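# Replace tarnished stack block with clean heap block

## Task

Remove the tarnished block from the tall stack and put a clean block from the heap in its place; set the tarnished block down on the empty bench, and finish with both grippers released from everything.

## Robot and tools

Robot: two arms, left_arm and right_arm, each with a parallel two-finger gripper. In the shared scene frame the origin sits on the table top midway between the arms, +x points out across the table, +z points up, and left_arm is on the +y side (the names do not refer to image sides). Bases: left_arm at (-0.046, +0.255, 0) m, right_arm at (+0.013, -0.345, 0) m, each turned slightly about z. Each gripper's fingers extend along its own +z axis and close along its own y axis. The reported end_effector_position is the point between the finger pads, roughly 1 cm short of the fingertips.

The 14-number row. Every command that moves something uses one flat list of 14 numbers, each in [-1, 1], always covering both arms even if only one moves: dx, dy, dz, rx, ry, rz, opening for left_arm, then the same seven for right_arm. The first six of each arm are an offset, not a pose: they express a target relative to that gripper's pose as printed in the most recent result that showed it (before any such result in the scene, and for the second or later call within one reply, relative to where the gripper is when the action begins). The offset is expressed in the gripper's own axes, not the scene frame. Scale: 1.0 equals 0.6 m of translation or 180 degrees of rotation; rx, ry, rz form a single rotation vector. The opening is absolute: +1 means fully open (0.094 m), -1 means closed. A row of zero offsets is not idle: it pulls the gripper back to the reference pose.

Tools.
execute_actions: argument actions, a list holding at most one item. Empty list: no command, just returns the state. An action item {"rows": [[14 numbers], ...], "steps": n} has 1 to 15 rows and n up to 15 control steps of 1/30 s (15 by default); row k is applied at step k, and the final row repeats if steps outnumber rows. Every row is measured from the same reference pose, not from the row before it. A wait item {"steps": n}, n up to 300, sends nothing and returns once n steps have elapsed since the last result, your reply time included. Optional pictures (boolean) controls whether camera images come back; by default they do. A rejected call sends nothing.
move: target is one 14-number row as above; speed is the top path speed in m/s, 0.002 to 0.5, default 0.25 (rotation capped at twice that in rad/s). Both grippers travel straight toward their targets and arrive together, taking 0.5 to 10 s; longer paths are cut off at 10 s. The opening is sent at the start. Paths ignore obstacles and the other arm. Grippers lag, drift and can overshoot the speed, especially near full reach.
wait: seconds, 0 to 10; sends nothing new.
zoom_image: camera (cam_high, cam_low, cam_left_wrist, cam_right_wrist) and region [x0, y0, x1, y1] in that camera's image pixels, origin top-left, at most 504 by 504. Full images are 504x504 for cam_high and cam_low, 616x616 for the wrist cameras.
read_manual: optional section, only "licences"; returns licence text, no motion.
finished_scene: scene, the number of the current scene; ends and grades it, irreversibly.

Motion behaviour. Each control step, the commanded pose is clipped to within 70 mm and 16 degrees of the measured pose, so distant targets need several actions; after an action the arm continues only to its last clipped pose. Arms tend to finish a centimetre or more low; to keep an arm in place, send the offset back to its desired pose in the first call of a reply and zeros afterwards, aiming higher if it keeps sagging. Position wins over orientation when both cannot be met. Joint ranges (rad): waist -2.618 to 3.054, shoulder and elbow 0 to 3.142, wrist pitch and yaw -1.571 to 1.571, wrist roll -2.094 to 2.094.

Reading results. The state line gives each gripper's position (m) and quat_wxyz in the scene frame; long reach makes it less accurate. grip_measured is finger opening on the command scale. To grasp, command an opening around 0.03 below grip_measured; smaller gaps grip more gently. HELD marks steps whose command was partly or fully withheld; a "pose unreachable" line names an arm whose command the clearance check altered. A "Hand target" line shows where the controller is currently driving each gripper. The move: line reports the ending (done, off_target, moving, held, fault) and any limits: paced means the sent pose was clipped, held means a check blocked some steps (the arm may then jump faster than speed). Distances from each target are listed too. FAULT and MOTOR HOT lines warn of stops; a motor at 90 °C halts its arm for 10 s, at 100 °C the arm goes limp and drops.

Avoid: dropping blocks, slamming or pressing hard (faster moves and targets set deeper past contact push harder), knocking anything off the table (which fails the job), letting the two arms collide or push on each other, and holding loads longer than necessary. Brief outside tugs on held parts or nudges to loose objects can happen. Reply time keeps the simulation running, so keep replies short.

Each tool is called after "Call:" as name(argument=value, ...), one argument or row to a line, values as JSON.

## Session

Call:
execute_actions(
  actions=[],
)

Scene clock: 0.00 s of 7120.00 s.
left_arm: end_effector_position=(+0.1470, +0.5082, +0.1193) grip_measured=+1.000 end_effector_quat_wxyz=(-0.495, +0.722, -0.416, -0.246) | right_arm: end_effector_position=(+0.6600, -0.1848, +0.2382) grip_measured=+1.000 end_effector_quat_wxyz=(+0.604, -0.513, +0.608, -0.045)
Joint positions: left_arm=[ 0.545  1.249  0.445  0.092 -0.935 -1.193  0.094] | right_arm=[-0.029  2.28   1.992 -0.018 -0.492 -0.924  0.094]
Joint velocities: left_arm=[-0.007 -0.002 -0.007  0.037 -0.066 -0.037  0.   ] | right_arm=[ 0.002  0.022 -0.007  0.007 -0.022 -0.051  0.   ]
Joint torques (N m, as the arm reports them, + toward a larger angle): no reading
Hand target (left_arm): +0.145, +0.508, +0.119; -0.491, +0.721, -0.418, -0.253
Hand target (right_arm): +0.658, -0.184, +0.260; +0.619, -0.510, +0.595, -0.052

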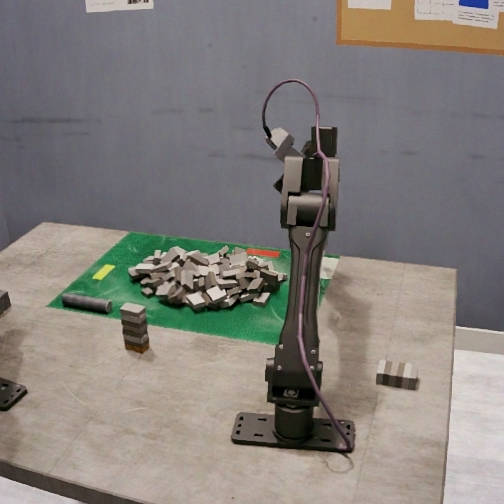

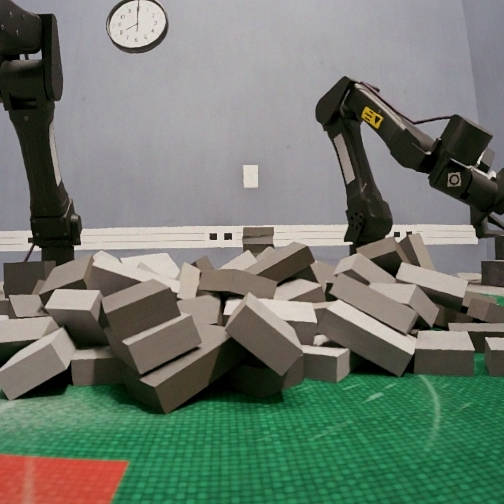

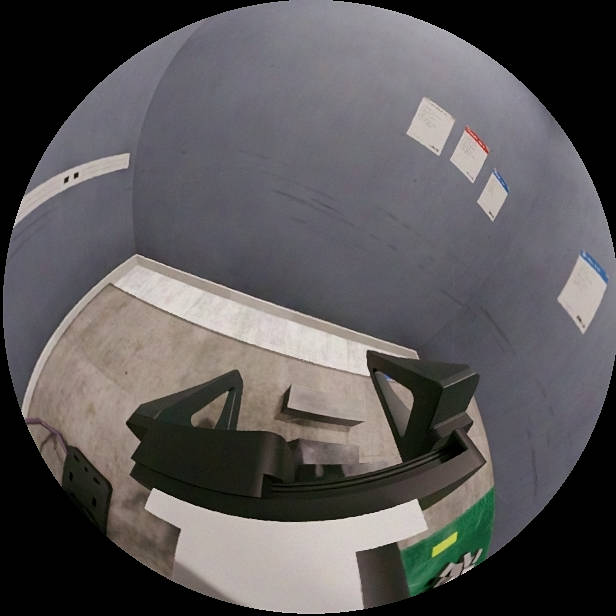

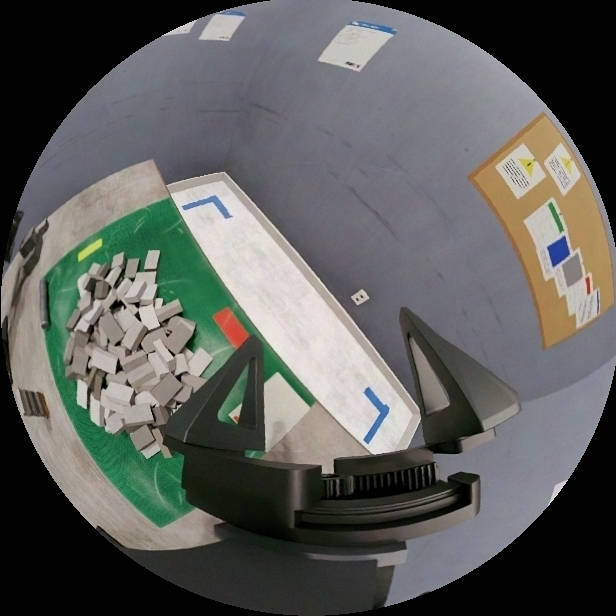

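Call:
zoom_image(
  camera="cam_high",
  region=[90, 290, 180, 365],
)

Call:
zoom_image(
  camera="cam_high",
  region=[40, 230, 300, 360],
)

Region (90, 290, 180, 365) of cam_high's 504x504 image, scaled by 5.600, with more detail than that image has.

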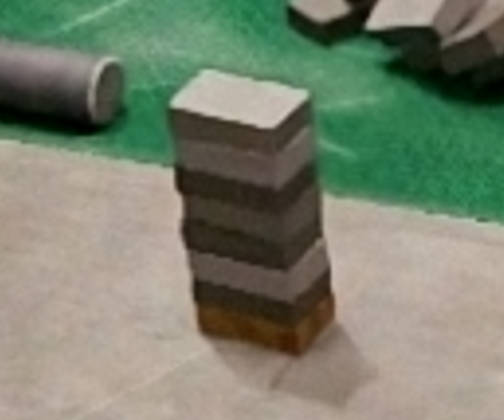

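Region (40, 230, 300, 360) of cam_high's 504x504 image, scaled by 1.938, with more detail than that image has.

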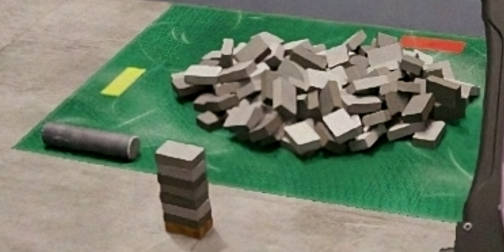

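Call:
move(
  target=[0.246,-0.186,-0.586,0.197,0.396,0.577,1,-0.148,0.649,-0.525,-0.286,-0.036,0.114,1],
)

Scene clock: 66.33 s of 7120.00 s.
left_arm: end_effector_position=(+0.2974, +0.1553, +0.1970) grip_measured=+1.000 end_effector_quat_wxyz=(+0.033, -0.015, +0.999, -0.011) | right_arm: end_effector_position=(+0.1771, -0.1240, +0.1162) grip_measured=+1.000 end_effector_quat_wxyz=(+0.348, -0.610, +0.624, +0.343)
Joint positions: left_arm=[-0.189  1.875  1.934 -1.56   0.001 -0.316  0.094] | right_arm=[ 0.257  1.096  0.511 -0.401 -0.893 -0.863  0.094]
Joint velocities: left_arm=[-0.007  0.002 -0.002 -0.022  0.051  0.022  0.   ] | right_arm=[-0.022 -0.012  0.007 -0.066 -0.022 -0.037  0.   ]
Joint torques (N m, as the arm reports them, + toward a larger angle): left_arm=[-0.66 -7.46  8.64  0.37  0.11  0.13] | right_arm=[ 0.83 -4.31  7.28  1.19 -0.67  0.14]
Hand target (left_arm): +0.298, +0.151, +0.198; +0.028, -0.005, +0.999, -0.014
Hand target (right_arm): +0.170, -0.121, +0.123; -0.351, +0.613, -0.613, -0.353
Off the commanded pose (left_arm): 0.006 m, 4 deg.
Off the commanded pose (right_arm): 0.010 m, 2 deg.
joint sent to its limit (left arm) — the command would take joint 4 (wrist pitch) past its lower limit, so that joint was sent only as far as its limit.
After step 90, 58.23 s passed at rest.
move: off_target (left_arm)
camera_calibration (this result's frames):
cam_left_wrist: T_world_to_cam=[[-0.131513, -0.989444, 0.0608732, 0.174963], [-0.96382, 0.141987, 0.225589, 0.269581], [-0.231851, -0.0290029, -0.972319, 0.377131], [0, 0, 0, 1]] pos_world=[0.370276, 0.145777, 0.295227]
cam_right_wrist: T_world_to_cam=[[0.954941, -0.162651, -0.24826, -0.157751], [-0.212282, -0.958891, -0.188317, -0.0390733], [-0.207424, 0.232533, -0.950212, 0.279286], [0, 0, 0, 1]] pos_world=[0.200279, -0.128069, 0.218859]

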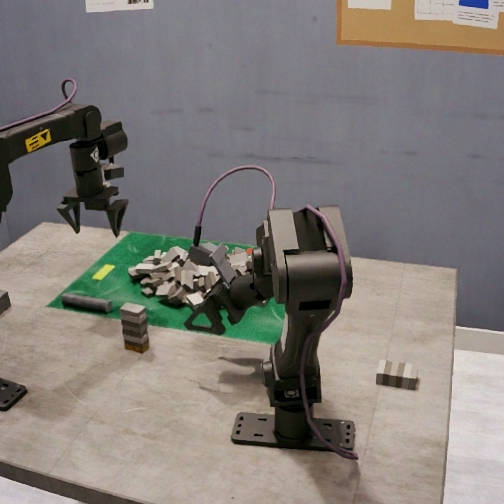

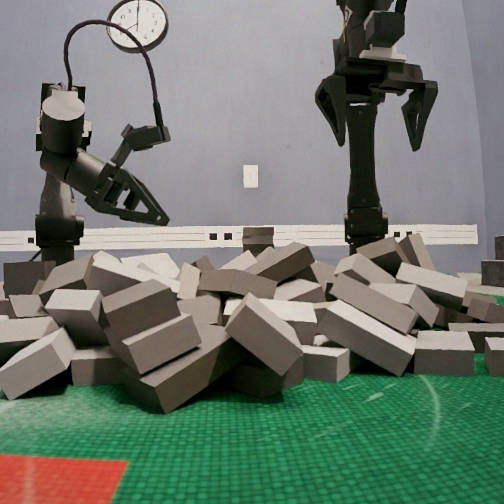

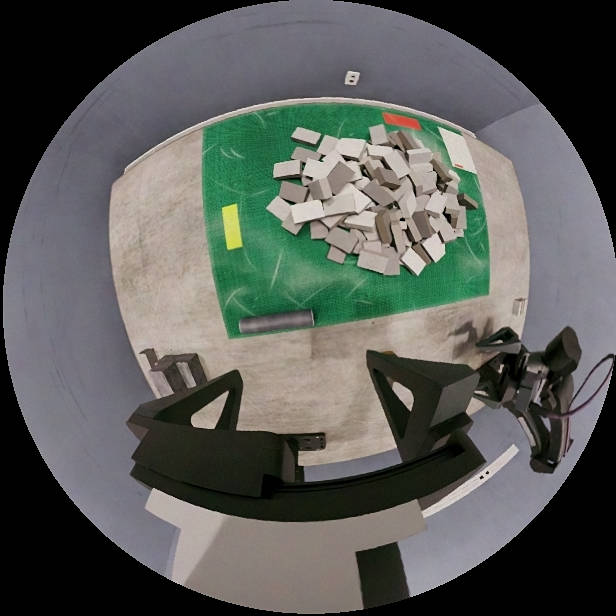

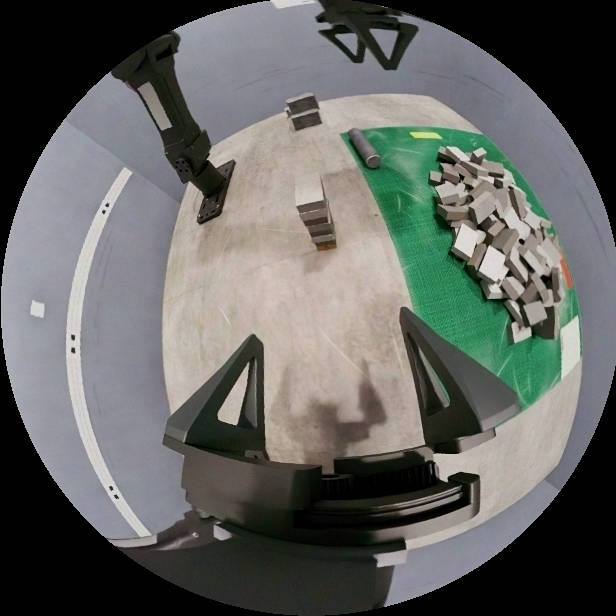

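Call:
zoom_image(
  camera="cam_left_wrist",
  region=[250, 110, 490, 290],
)

Call:
zoom_image(
  camera="cam_right_wrist",
  region=[270, 160, 370, 260],
)

Region (250, 110, 490, 290) of cam_left_wrist's 616x616 image, scaled by 2.100, with more detail than that image has; it fills the top 378 rows of this view, and the rest is white.

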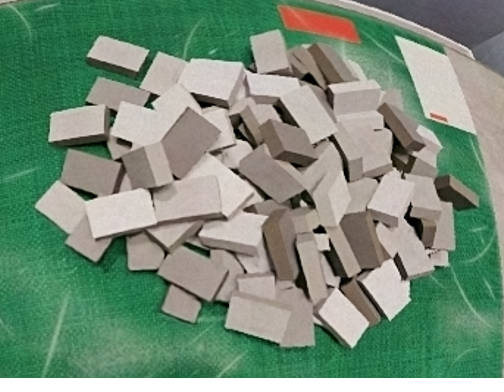

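Region (270, 160, 370, 260) of cam_right_wrist's 616x616 image, scaled by 5.040, with more detail than that image has.

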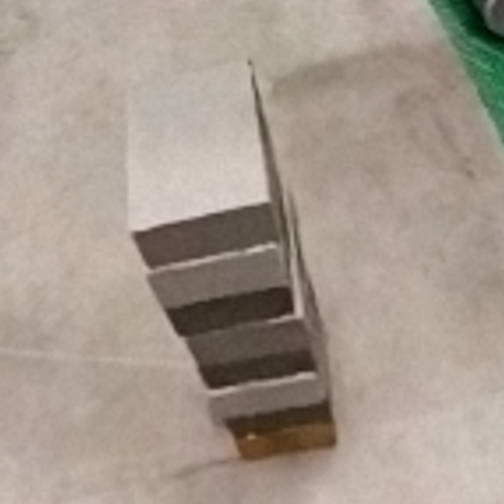

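Call:
move(
  target=[-0.385,-0.01,0.22,0,0,0.5,0,0,0,0,0,0,0,0.4],
)

Scene clock: 94.30 s of 7120.00 s.
left_arm: end_effector_position=(+0.5324, +0.1488, +0.0816) grip_measured=+0.002 end_effector_quat_wxyz=(+0.154, +0.683, +0.707, +0.101) | right_arm: end_effector_position=(+0.1782, -0.1247, +0.1152) grip_measured=+0.401 end_effector_quat_wxyz=(+0.347, -0.610, +0.626, +0.339)
Joint positions: left_arm=[-0.086  2.725  2.841 -1.316  0.002  1.352  0.047] | right_arm=[ 0.257  1.096  0.511 -0.401 -0.884 -0.861  0.066]
Joint velocities: left_arm=[-0.002 -0.017 -0.017 -0.051 -0.037  0.022 -0.001] | right_arm=[-0.017 -0.007 -0.002 -0.007 -0.081  0.007  0.001]
Joint torques (N m, as the arm reports them, + toward a larger angle): left_arm=[  0.61 -13.26   9.08   1.08   0.11   0.11] | right_arm=[-0.01 -2.37  7.53  1.26 -0.51  0.  ]
Hand target (left_arm): +0.537, +0.151, +0.082; +0.161, +0.683, +0.704, +0.104
Hand target (right_arm): +0.177, -0.124, +0.116; -0.348, +0.610, -0.624, -0.343
Off the commanded pose (left_arm): 0.007 m, 17 deg; orientation clipped at the last step of the last action.
Off the commanded pose (right_arm): 0.002 m, 1 deg.
elbow stopped short (left arm): the move would have taken joint 3 (elbow) straighter than the controller allows; a more bent joint 3 avoids this.
After step 90, 21.20 s passed at rest.
move: off_target (left_arm); limits=paced
camera_calibration (this result's frames):
cam_left_wrist: T_world_to_cam=[[-0.942429, 0.11291, -0.314767, 0.504786], [0.030817, 0.966592, 0.254459, -0.131569], [0.332982, 0.23011, -0.914425, -0.0247751], [0, 0, 0, 1]] pos_world=[0.488029, 0.0758792, 0.169714]
cam_right_wrist: T_world_to_cam=[[0.954387, -0.169696, -0.245661, -0.160142], [-0.217405, -0.958923, -0.182214, -0.0394669], [-0.204649, 0.227311, -0.952076, 0.277752], [0, 0, 0, 1]] pos_world=[0.201099, -0.128157, 0.217908]

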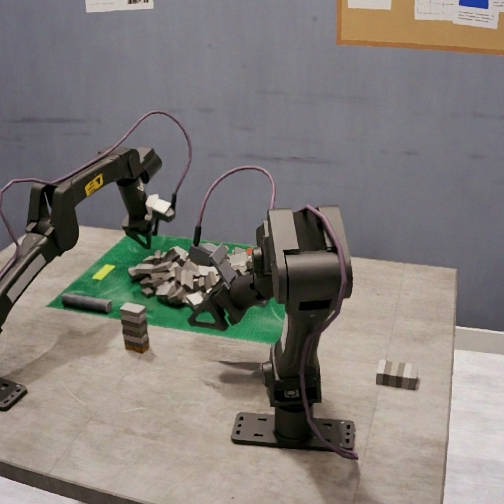

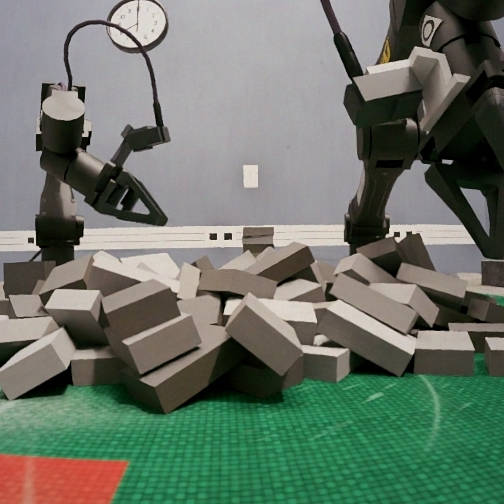

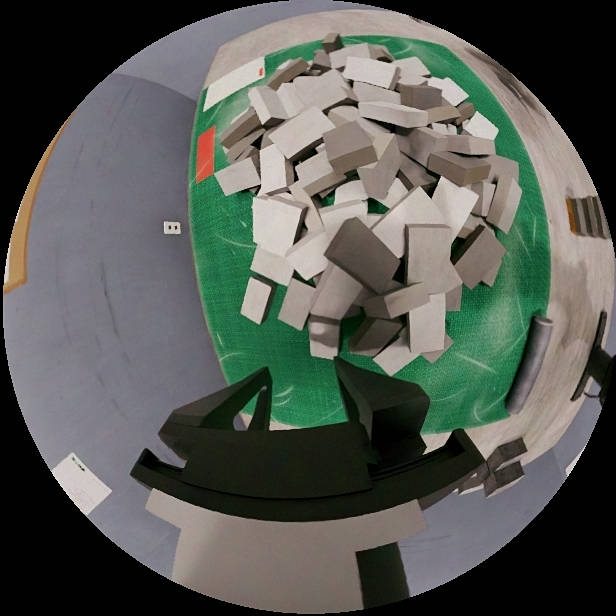

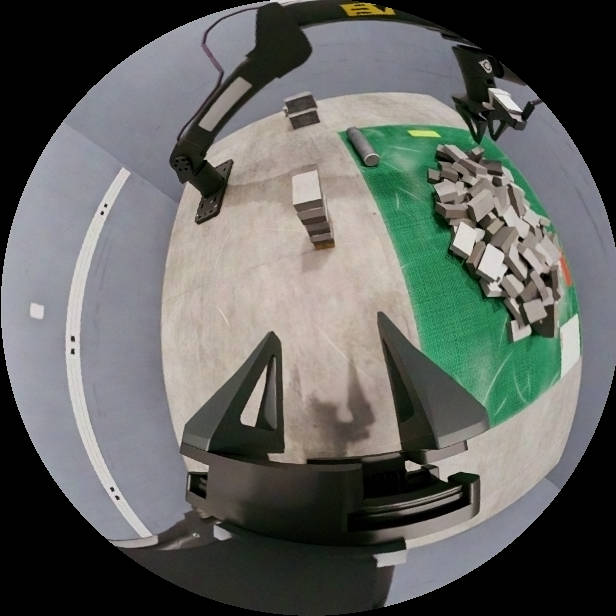

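Call:
move(
  target=[-0.113,-0.213,-0.071,0.119,-0.008,0.187,-0.1,0,0,0,0,0,0,0.4],
)

Call:
zoom_image(
  camera="cam_left_wrist",
  region=[200, 250, 420, 430],
)

Scene clock: 114.33 s of 7120.00 s.
left_arm: end_effector_position=(+0.4070, +0.0765, +0.0785) grip_measured=-0.098 end_effector_quat_wxyz=(+0.009, +0.871, +0.491, +0.008) | right_arm: end_effector_position=(+0.1791, -0.1253, +0.1142) grip_measured=+0.401 end_effector_quat_wxyz=(+0.347, -0.610, +0.628, +0.336)
Joint positions: left_arm=[-0.281  2.518  2.494 -1.522 -0.001  1.736  0.042] | right_arm=[ 0.257  1.096  0.511 -0.401 -0.875 -0.861  0.066]
Joint velocities: left_arm=[-0.007 -0.022  0.007 -0.007 -0.051 -0.037 -0.   ] | right_arm=[-0.012 -0.002 -0.012  0.037 -0.051 -0.007 -0.001]
Joint torques (N m, as the arm reports them, + toward a larger angle): left_arm=[ -0.09 -14.36   4.2    0.23   0.     0.14] | right_arm=[-0.02 -2.38  7.56  1.26 -0.51  0.02]
Hand target (left_arm): +0.398, +0.080, +0.081; -0.002, +0.874, +0.485, +0.001
Hand target (right_arm): +0.178, -0.125, +0.115; -0.347, +0.610, -0.626, -0.339
Off the commanded pose (left_arm): 0.009 m, 2 deg.
Off the commanded pose (right_arm): 0.001 m, 0 deg.
After step 90, 15.17 s passed at rest.
move: done
camera_calibration (this result's frames):
cam_left_wrist: T_world_to_cam=[[-0.763643, 0.645111, 0.0261025, 0.253567], [0.621428, 0.723438, 0.300773, -0.282491], [0.175148, 0.245904, -0.953339, 0.0968431], [0, 0, 0, 1]] pos_world=[0.352221, 0.0169718, 0.170671]
cam_right_wrist: T_world_to_cam=[[0.954252, -0.175686, -0.241946, -0.162549], [-0.221355, -0.959064, -0.17663, -0.0399867], [-0.20101, 0.222105, -0.954078, 0.2761], [0, 0, 0, 1]] pos_world=[0.201761, -0.128231, 0.21703]

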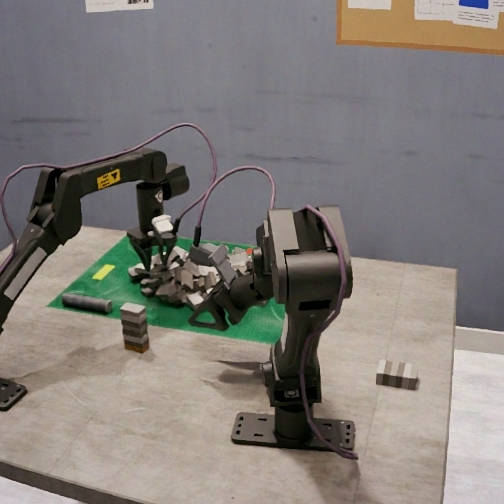

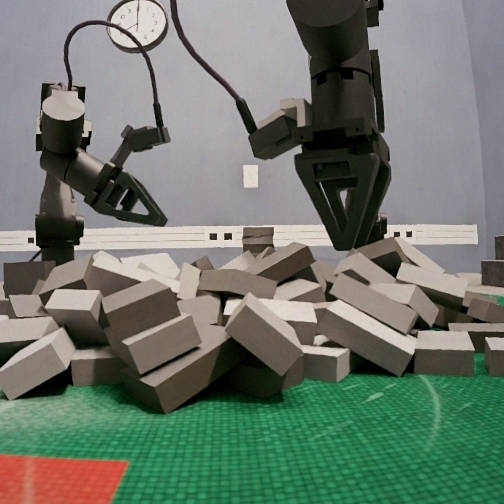

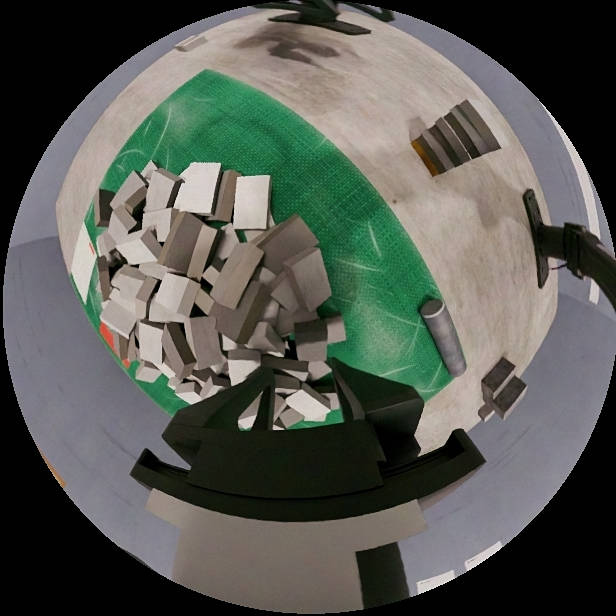

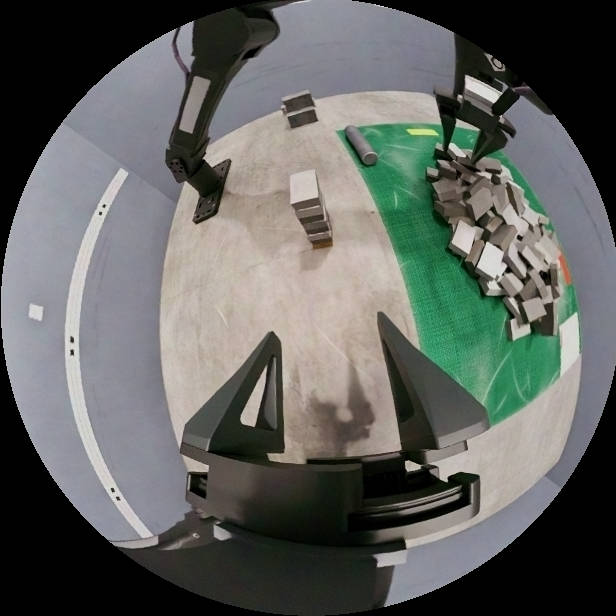

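Region (200, 250, 420, 430) of cam_left_wrist's 616x616 image, scaled by 2.291, with more detail than that image has; it fills the top 412 rows of this view, and the rest is white.

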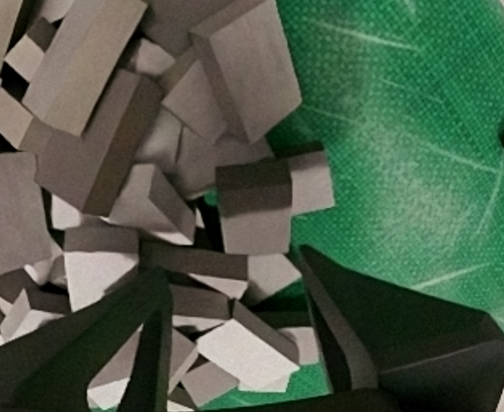

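Call:
move(
  target=[0,-0.022,0.066,0,0,0,-0.25,0,0,0,0,0,0,0.4],
  speed=0.08,
)

Call:
zoom_image(
  camera="cam_left_wrist",
  region=[200, 250, 420, 430],
)

Scene clock: 121.90 s of 7120.00 s.
left_arm: end_effector_position=(+0.3986, +0.0799, +0.0360) grip_measured=-0.248 end_effector_quat_wxyz=(+0.008, +0.872, +0.490, +0.007) | right_arm: end_effector_position=(+0.1801, -0.1260, +0.1132) grip_measured=+0.401 end_effector_quat_wxyz=(+0.346, -0.610, +0.631, +0.332)
Joint positions: left_arm=[-0.281  2.432  2.168 -1.285 -0.001  1.738  0.035] | right_arm=[ 0.257  1.096  0.511 -0.401 -0.867 -0.861  0.066]
Joint velocities: left_arm=[-0.022 -0.002  0.007 -0.066 -0.022 -0.007 -0.   ] | right_arm=[-0.022 -0.002  0.002 -0.037  0.007 -0.007 -0.001]
Joint torques (N m, as the arm reports them, + toward a larger angle): left_arm=[  0.55 -14.13   4.48   0.48   0.03   0.06] | right_arm=[-0.06 -2.4   7.55  1.26 -0.51  0.03]
Hand target (left_arm): +0.397, +0.083, +0.038; +0.009, +0.871, +0.491, +0.008
Hand target (right_arm): +0.179, -0.125, +0.114; -0.347, +0.610, -0.629, -0.335
Off the commanded pose (left_arm): 0.004 m, 0 deg.
Off the commanded pose (right_arm): 0.002 m, 1 deg.
After step 90, 3.50 s passed at rest.
move: done
camera_calibration (this result's frames):
cam_left_wrist: T_world_to_cam=[[-0.762333, 0.646513, 0.0294935, 0.245306], [0.623711, 0.721756, 0.300088, -0.267712], [0.172723, 0.247162, -0.953456, 0.0578218], [0, 0, 0, 1]] pos_world=[0.343992, 0.0203381, 0.128233]
cam_right_wrist: T_world_to_cam=[[0.954071, -0.181921, -0.238021, -0.16506], [-0.225502, -0.959154, -0.170802, -0.0405089], [-0.197226, 0.216631, -0.956124, 0.274358], [0, 0, 0, 1]] pos_world=[0.202455, -0.128317, 0.216114]

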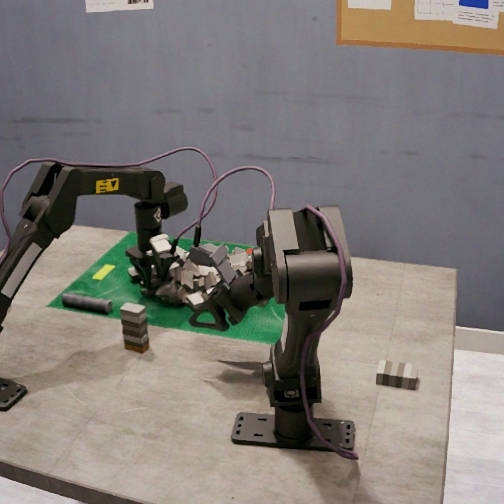

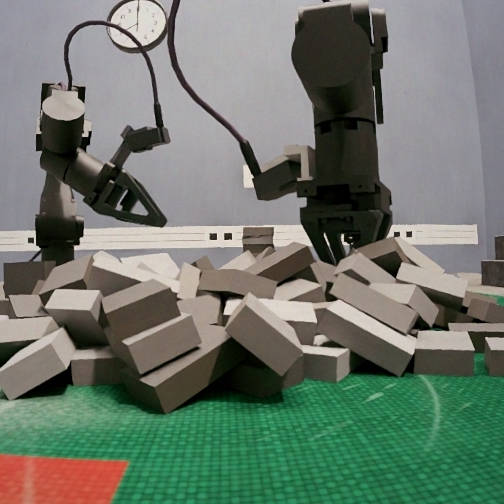

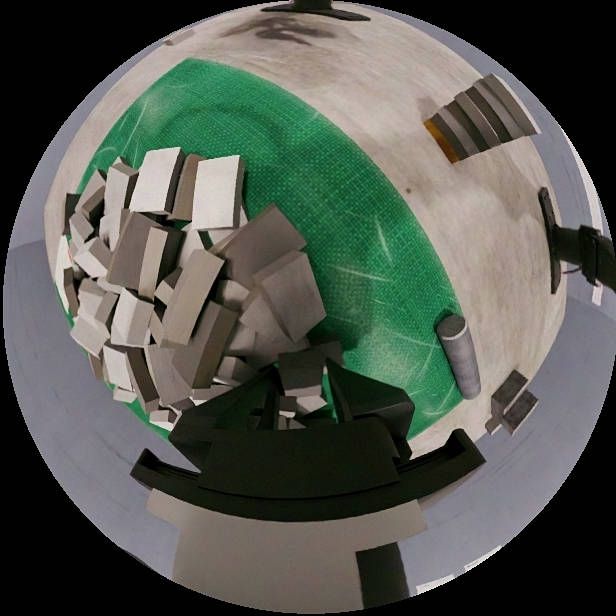

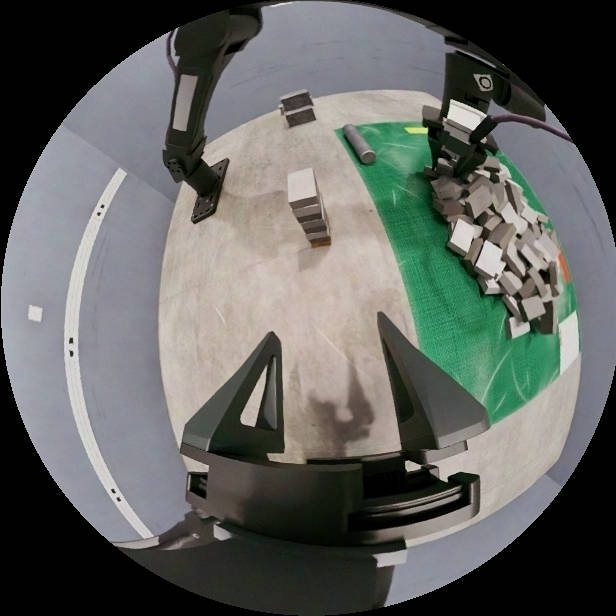

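Region (200, 250, 420, 430) of cam_left_wrist's 616x616 image, scaled by 2.291, with more detail than that image has; it fills the top 412 rows of this view, and the rest is white.

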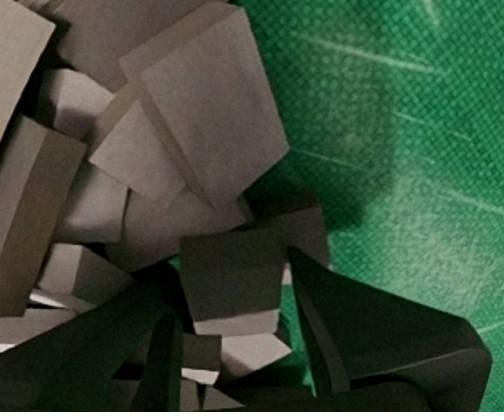

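Call:
move(
  target=[0,0,0.014,0,0,0,-0.25,0,0,0,0,0,0,0.4],
  speed=0.03,
)

Call:
move(
  target=[0,0,0,0,0,0,-0.55,0,0,0,0,0,0,0.4],
)

Scene clock: 127.83 s of 7120.00 s.
left_arm: end_effector_position=(+0.4011, +0.0790, +0.0360) grip_measured=-0.248 end_effector_quat_wxyz=(+0.012, +0.871, +0.490, +0.011) | right_arm: end_effector_position=(+0.1811, -0.1266, +0.1123) grip_measured=+0.401 end_effector_quat_wxyz=(+0.346, -0.610, +0.633, +0.328)
Joint positions: left_arm=[-0.281  2.432  2.168 -1.274 -0.001  1.738  0.035] | right_arm=[ 0.257  1.096  0.511 -0.401 -0.858 -0.861  0.066]
Joint velocities: left_arm=[-0.007  0.002 -0.012 -0.037  0.081 -0.081  0.001] | right_arm=[-0.032 -0.007  0.012 -0.051 -0.081  0.037 -0.   ]
Joint torques (N m, as the arm reports them, + toward a larger angle): left_arm=[  0.02 -12.61   4.23   0.63   0.03   0.03] | right_arm=[-0.04 -2.39  7.6   1.27 -0.5   0.02]
Hand target (left_arm): +0.399, +0.080, +0.028; +0.008, +0.872, +0.490, +0.007
Hand target (right_arm): +0.180, -0.126, +0.113; -0.346, +0.610, -0.631, -0.332
Off the commanded pose (left_arm): 0.009 m, 1 deg.
Off the commanded pose (right_arm): 0.001 m, 0 deg.
After step 90, 2.23 s passed at rest.
move: done
camera_calibration (this result's frames):
cam_left_wrist: T_world_to_cam=[[-0.762575, 0.64661, 0.0193723, 0.248273], [0.620717, 0.722948, 0.303408, -0.267575], [0.182181, 0.243396, -0.952664, 0.0541796], [0, 0, 0, 1]] pos_world=[0.345545, 0.0197199, 0.12799]
cam_right_wrist: T_world_to_cam=[[0.953859, -0.18786, -0.234227, -0.167456], [-0.229484, -0.959184, -0.165238, -0.0409881], [-0.193625, 0.211365, -0.958037, 0.272678], [0, 0, 0, 1]] pos_world=[0.203121, -0.128408, 0.21524]

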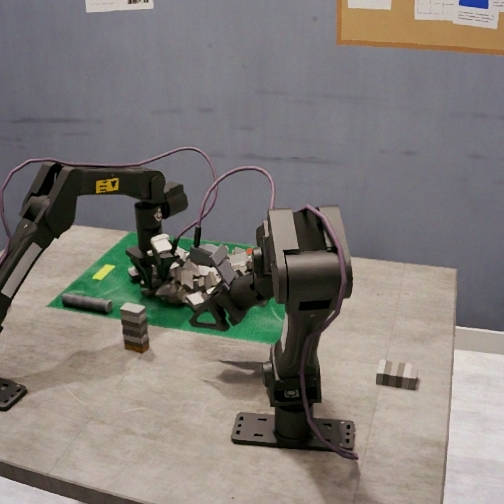

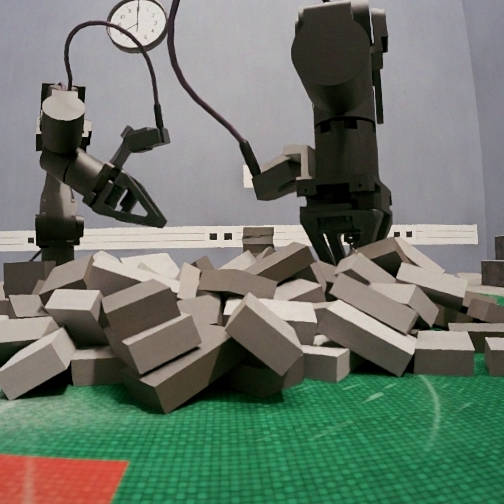

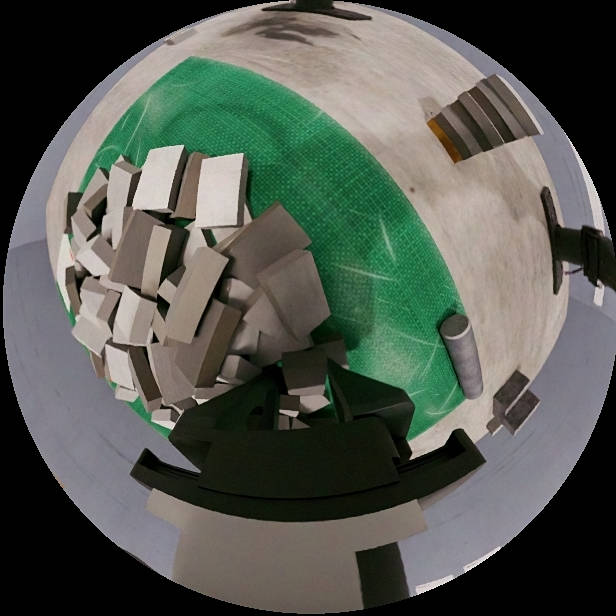

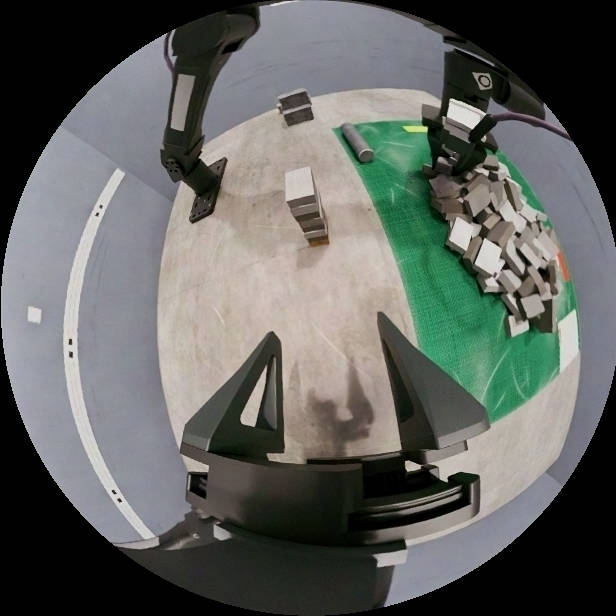

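Scene clock: 128.33 s of 7120.00 s.
left_arm: end_effector_position=(+0.4011, +0.0790, +0.0360) grip_measured=-0.462 end_effector_quat_wxyz=(+0.012, +0.871, +0.490, +0.011) | right_arm: end_effector_position=(+0.1820, -0.1273, +0.1114) grip_measured=+0.401 end_effector_quat_wxyz=(+0.346, -0.610, +0.634, +0.325)
Joint positions: left_arm=[-0.281  2.432  2.168 -1.274 -0.001  1.738  0.025] | right_arm=[ 0.257  1.096  0.511 -0.401 -0.85  -0.861  0.066]
Joint velocities: left_arm=[-0.002 -0.007  0.017 -0.081 -0.051 -0.066  0.   ] | right_arm=[-0.007  0.007 -0.022 -0.022 -0.022 -0.007  0.001]
Joint torques (N m, as the arm reports them, + toward a larger angle): left_arm=[  0.05 -12.87   6.51   0.46   0.03   0.01] | right_arm=[-0.06 -2.39  7.56  1.27 -0.48  0.02]
Hand target (left_arm): +0.401, +0.079, +0.036; +0.012, +0.871, +0.490, +0.011
Hand target (right_arm): +0.181, -0.127, +0.112; -0.346, +0.610, -0.633, -0.328
Off the commanded pose (left_arm): 0.000 m, 0 deg.
Off the commanded pose (right_arm): 0.001 m, 0 deg.
move: done
camera_calibration (this result's frames):
cam_left_wrist: T_world_to_cam=[[-0.762575, 0.64661, 0.0193723, 0.248273], [0.620717, 0.722948, 0.303408, -0.267575], [0.182181, 0.243396, -0.952664, 0.0541796], [0, 0, 0, 1]] pos_world=[0.345545, 0.0197199, 0.12799]
cam_right_wrist: T_world_to_cam=[[0.953621, -0.193504, -0.230571, -0.169738], [-0.233299, -0.959162, -0.159937, -0.041427], [-0.190207, 0.206312, -0.959821, 0.271062], [0, 0, 0, 1]] pos_world=[0.203758, -0.128503, 0.214409]

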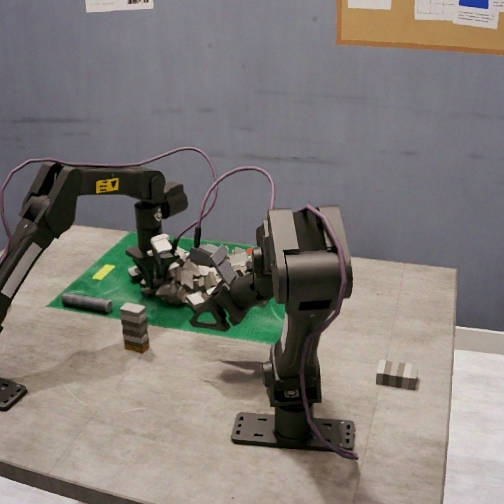

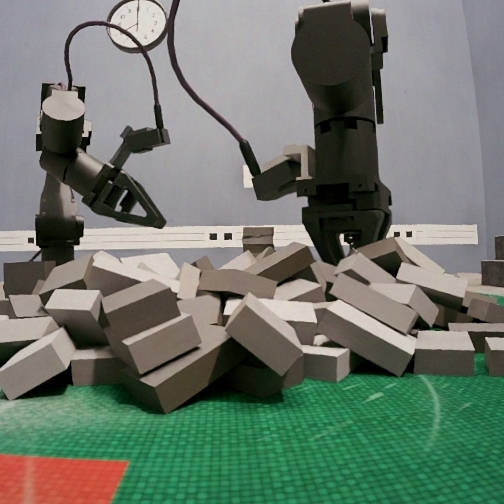

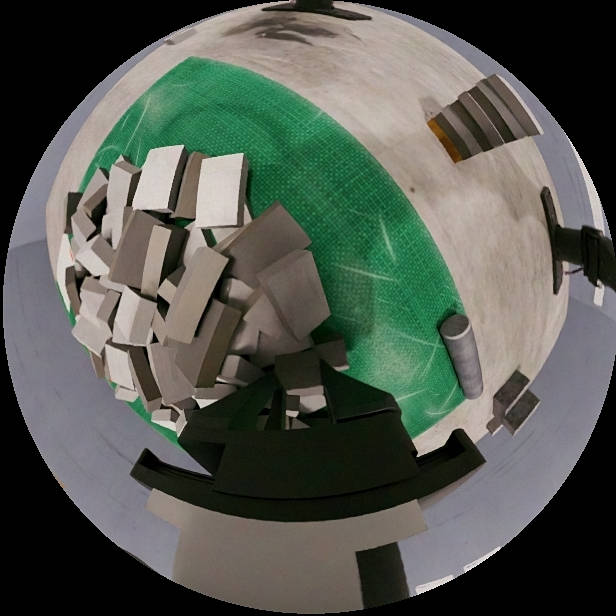

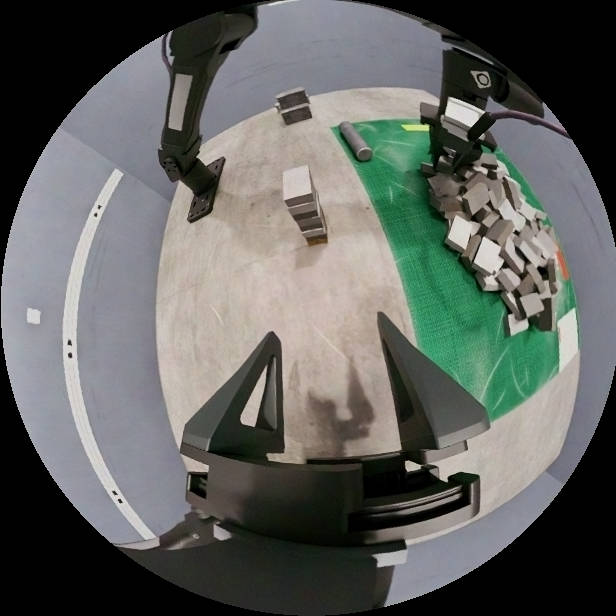

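Call:
move(
  target=[0,0,-0.08,0,0,0,-0.5,0.029,0,0.192,-0.018,-0.025,-0.006,0.4],
  speed=0.1,
)

Scene clock: 137.40 s of 7120.00 s.
left_arm: end_effector_position=(+0.3987, +0.0799, +0.0802) grip_measured=-0.462 end_effector_quat_wxyz=(+0.012, +0.871, +0.490, +0.011) | right_arm: end_effector_position=(+0.1915, -0.0415, +0.0336) grip_measured=+0.401 end_effector_quat_wxyz=(+0.358, -0.610, +0.610, +0.358)
Joint positions: left_arm=[-0.281  2.432  2.343 -1.449 -0.001  1.738  0.025] | right_arm=[ 0.545  1.67   0.413  0.536 -0.74  -0.535  0.066]
Joint velocities: left_arm=[ 0.007 -0.002 -0.007 -0.022 -0.022 -0.037 -0.   ] | right_arm=[ 0.002  0.007  0.012  0.007  0.022 -0.007 -0.   ]
Joint torques (N m, as the arm reports them, + toward a larger angle): left_arm=[  0.01 -12.22   9.08   0.25   0.02   0.01] | right_arm=[ 0.91 -4.35  4.76  1.81 -0.33  0.11]
Hand target (left_arm): +0.399, +0.079, +0.084; +0.012, +0.871, +0.490, +0.011
Hand target (right_arm): +0.186, -0.039, +0.032; -0.356, +0.613, -0.605, -0.363
Off the commanded pose (left_arm): 0.004 m, 0 deg.
Off the commanded pose (right_arm): 0.005 m, 1 deg.
After step 90, 4.13 s passed at rest.
move: done
camera_calibration (this result's frames):
cam_left_wrist: T_world_to_cam=[[-0.762589, 0.646615, 0.0186493, 0.245017], [0.620502, 0.723034, 0.303644, -0.280098], [0.182856, 0.243127, -0.952603, 0.0961681], [0, 0, 0, 1]] pos_world=[0.343063, 0.0207081, 0.172091]
cam_right_wrist: T_world_to_cam=[[0.95891, -0.132573, -0.25083, -0.177968], [-0.191834, -0.954345, -0.228967, 0.0252058], [-0.209024, 0.267677, -0.940563, 0.186007], [0, 0, 0, 1]] pos_world=[0.214371, -0.0493286, 0.136083]

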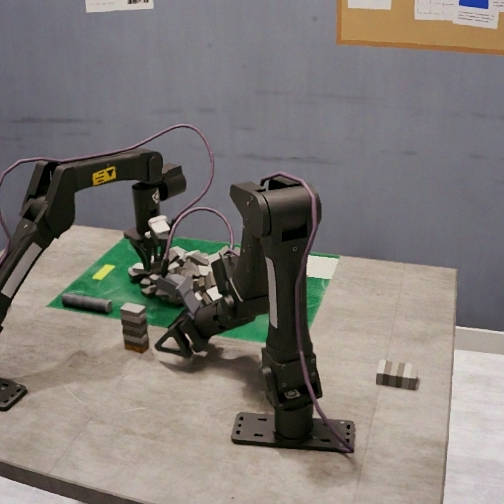

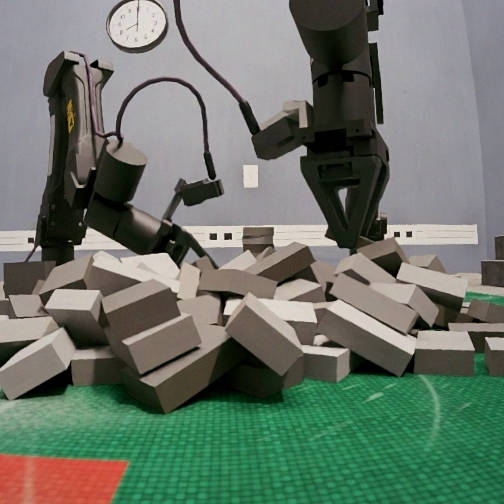

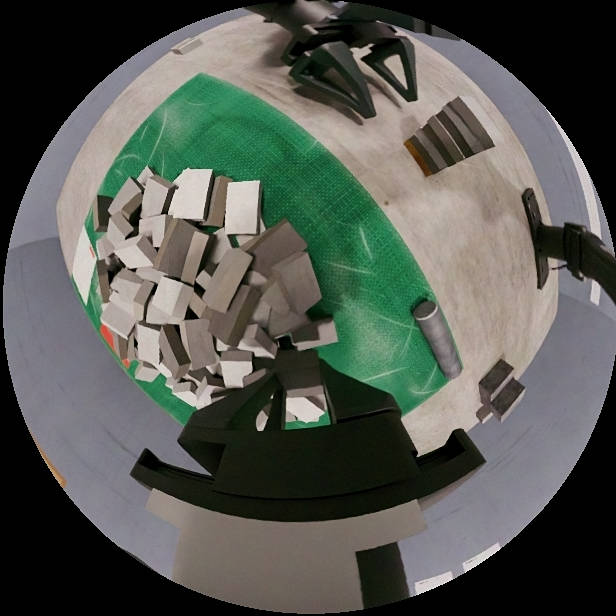

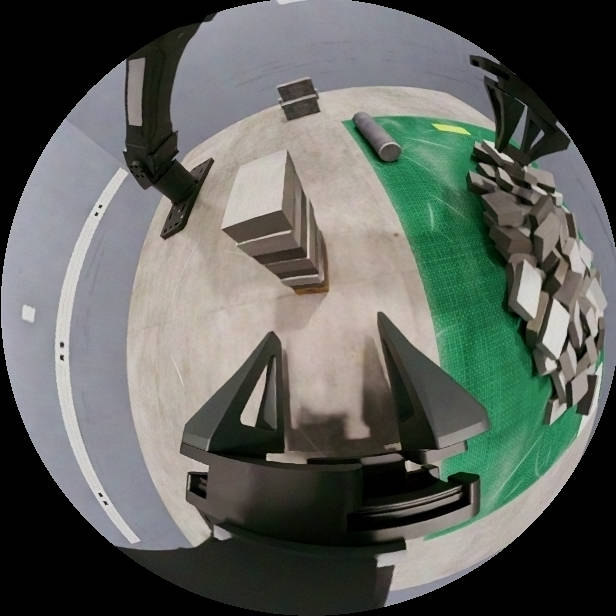

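Call:
move(
  target=[0,0,-0.005,0,0,0,-0.5,-0.046,0.014,0.08,0,0,0,0.4],
  speed=0.05,
)

Call:
zoom_image(
  camera="cam_left_wrist",
  region=[320, 50, 510, 200],
)

Call:
zoom_image(
  camera="cam_high",
  region=[100, 290, 200, 370],
)

Scene clock: 148.93 s of 7120.00 s.
left_arm: end_effector_position=(+0.3986, +0.0799, +0.0802) grip_measured=-0.462 end_effector_quat_wxyz=(+0.012, +0.871, +0.490, +0.011) | right_arm: end_effector_position=(+0.1791, +0.0036, +0.0256) grip_measured=+0.401 end_effector_quat_wxyz=(+0.343, -0.609, +0.621, +0.354)
Joint positions: left_arm=[-0.281  2.432  2.343 -1.449 -0.001  1.738  0.025] | right_arm=[ 0.718  1.771  0.5    0.601 -0.597 -0.394  0.066]
Joint velocities: left_arm=[-0.007  0.007  0.002 -0.051  0.007  0.037 -0.   ] | right_arm=[ 0.017 -0.022 -0.007 -0.007  0.066 -0.007  0.001]
Joint torques (N m, as the arm reports them, + toward a larger angle): left_arm=[  0.05 -12.7    7.76   0.32   0.03   0.03] | right_arm=[ 0.85 -5.53  7.65  1.93 -0.26  0.03]
Hand target (left_arm): +0.398, +0.080, +0.083; +0.012, +0.871, +0.490, +0.011
Hand target (right_arm): +0.182, +0.014, +0.034; -0.358, +0.610, -0.610, -0.358
Off the commanded pose (left_arm): 0.003 m, 0 deg.
Off the commanded pose (right_arm): 0.014 m, 2 deg.
After step 90, 7.07 s passed at rest.
move: off_target (right_arm)
camera_calibration (this result's frames):
cam_left_wrist: T_world_to_cam=[[-0.762582, 0.646612, 0.0190108, 0.244895], [0.620609, 0.722991, 0.303526, -0.280098], [0.182519, 0.243261, -0.952634, 0.096299], [0, 0, 0, 1]] pos_world=[0.343008, 0.0207302, 0.172099]
cam_right_wrist: T_world_to_cam=[[0.952193, -0.147945, -0.267285, -0.160395], [-0.203789, -0.959409, -0.194945, 0.0653373], [-0.227595, 0.240095, -0.943692, 0.167315], [0, 0, 0, 1]] pos_world=[0.204122, -0.00121591, 0.127759]

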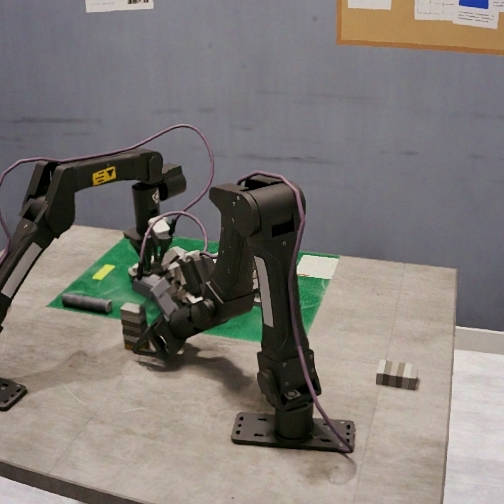

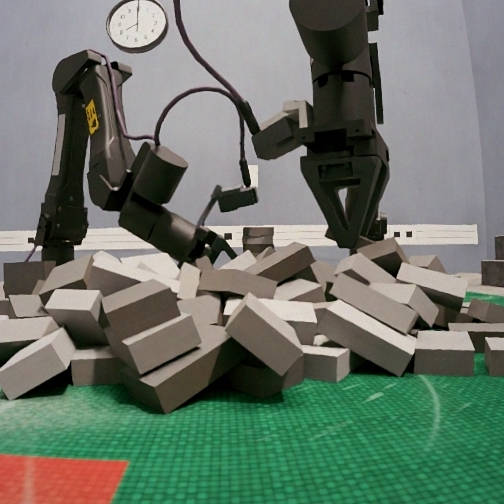

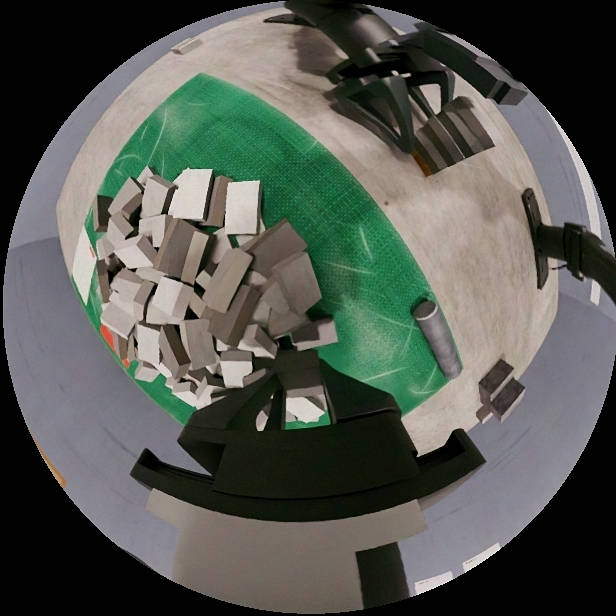

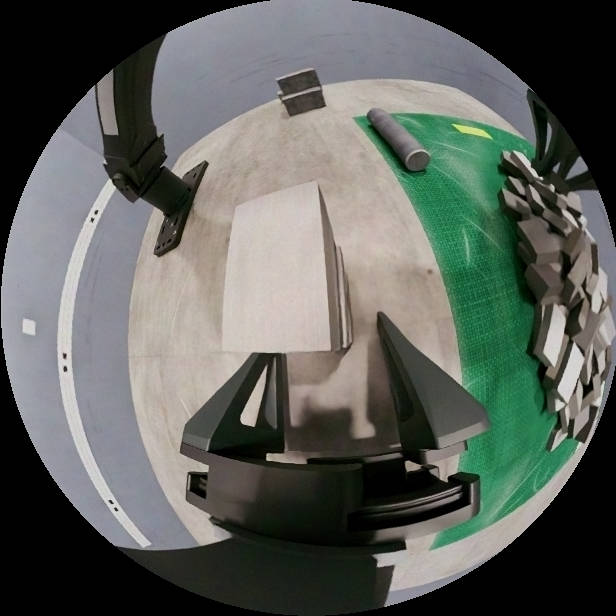

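Region (320, 50, 510, 200) of cam_left_wrist's 616x616 image, scaled by 2.653, with more detail than that image has; it fills the top 398 rows of this view, and the rest is white.

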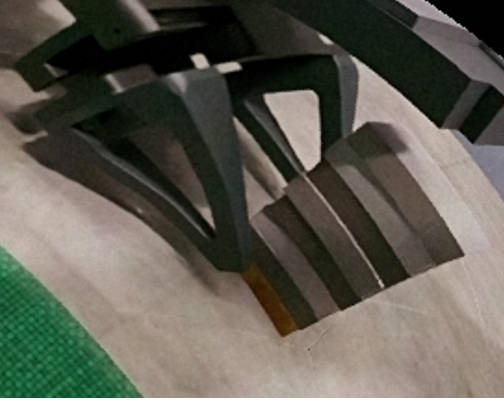

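Region (100, 290, 200, 370) of cam_high's 504x504 image, scaled by 5.040, with more detail than that image has; it fills the top 403 rows of this view, and the rest is white.

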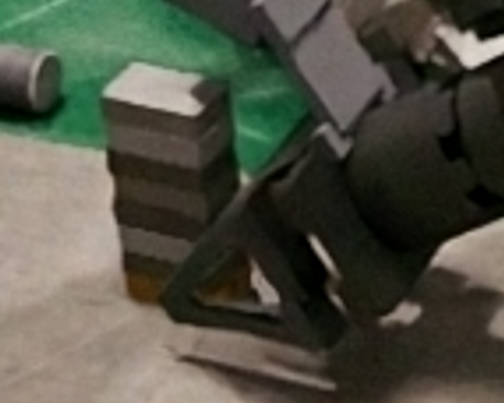

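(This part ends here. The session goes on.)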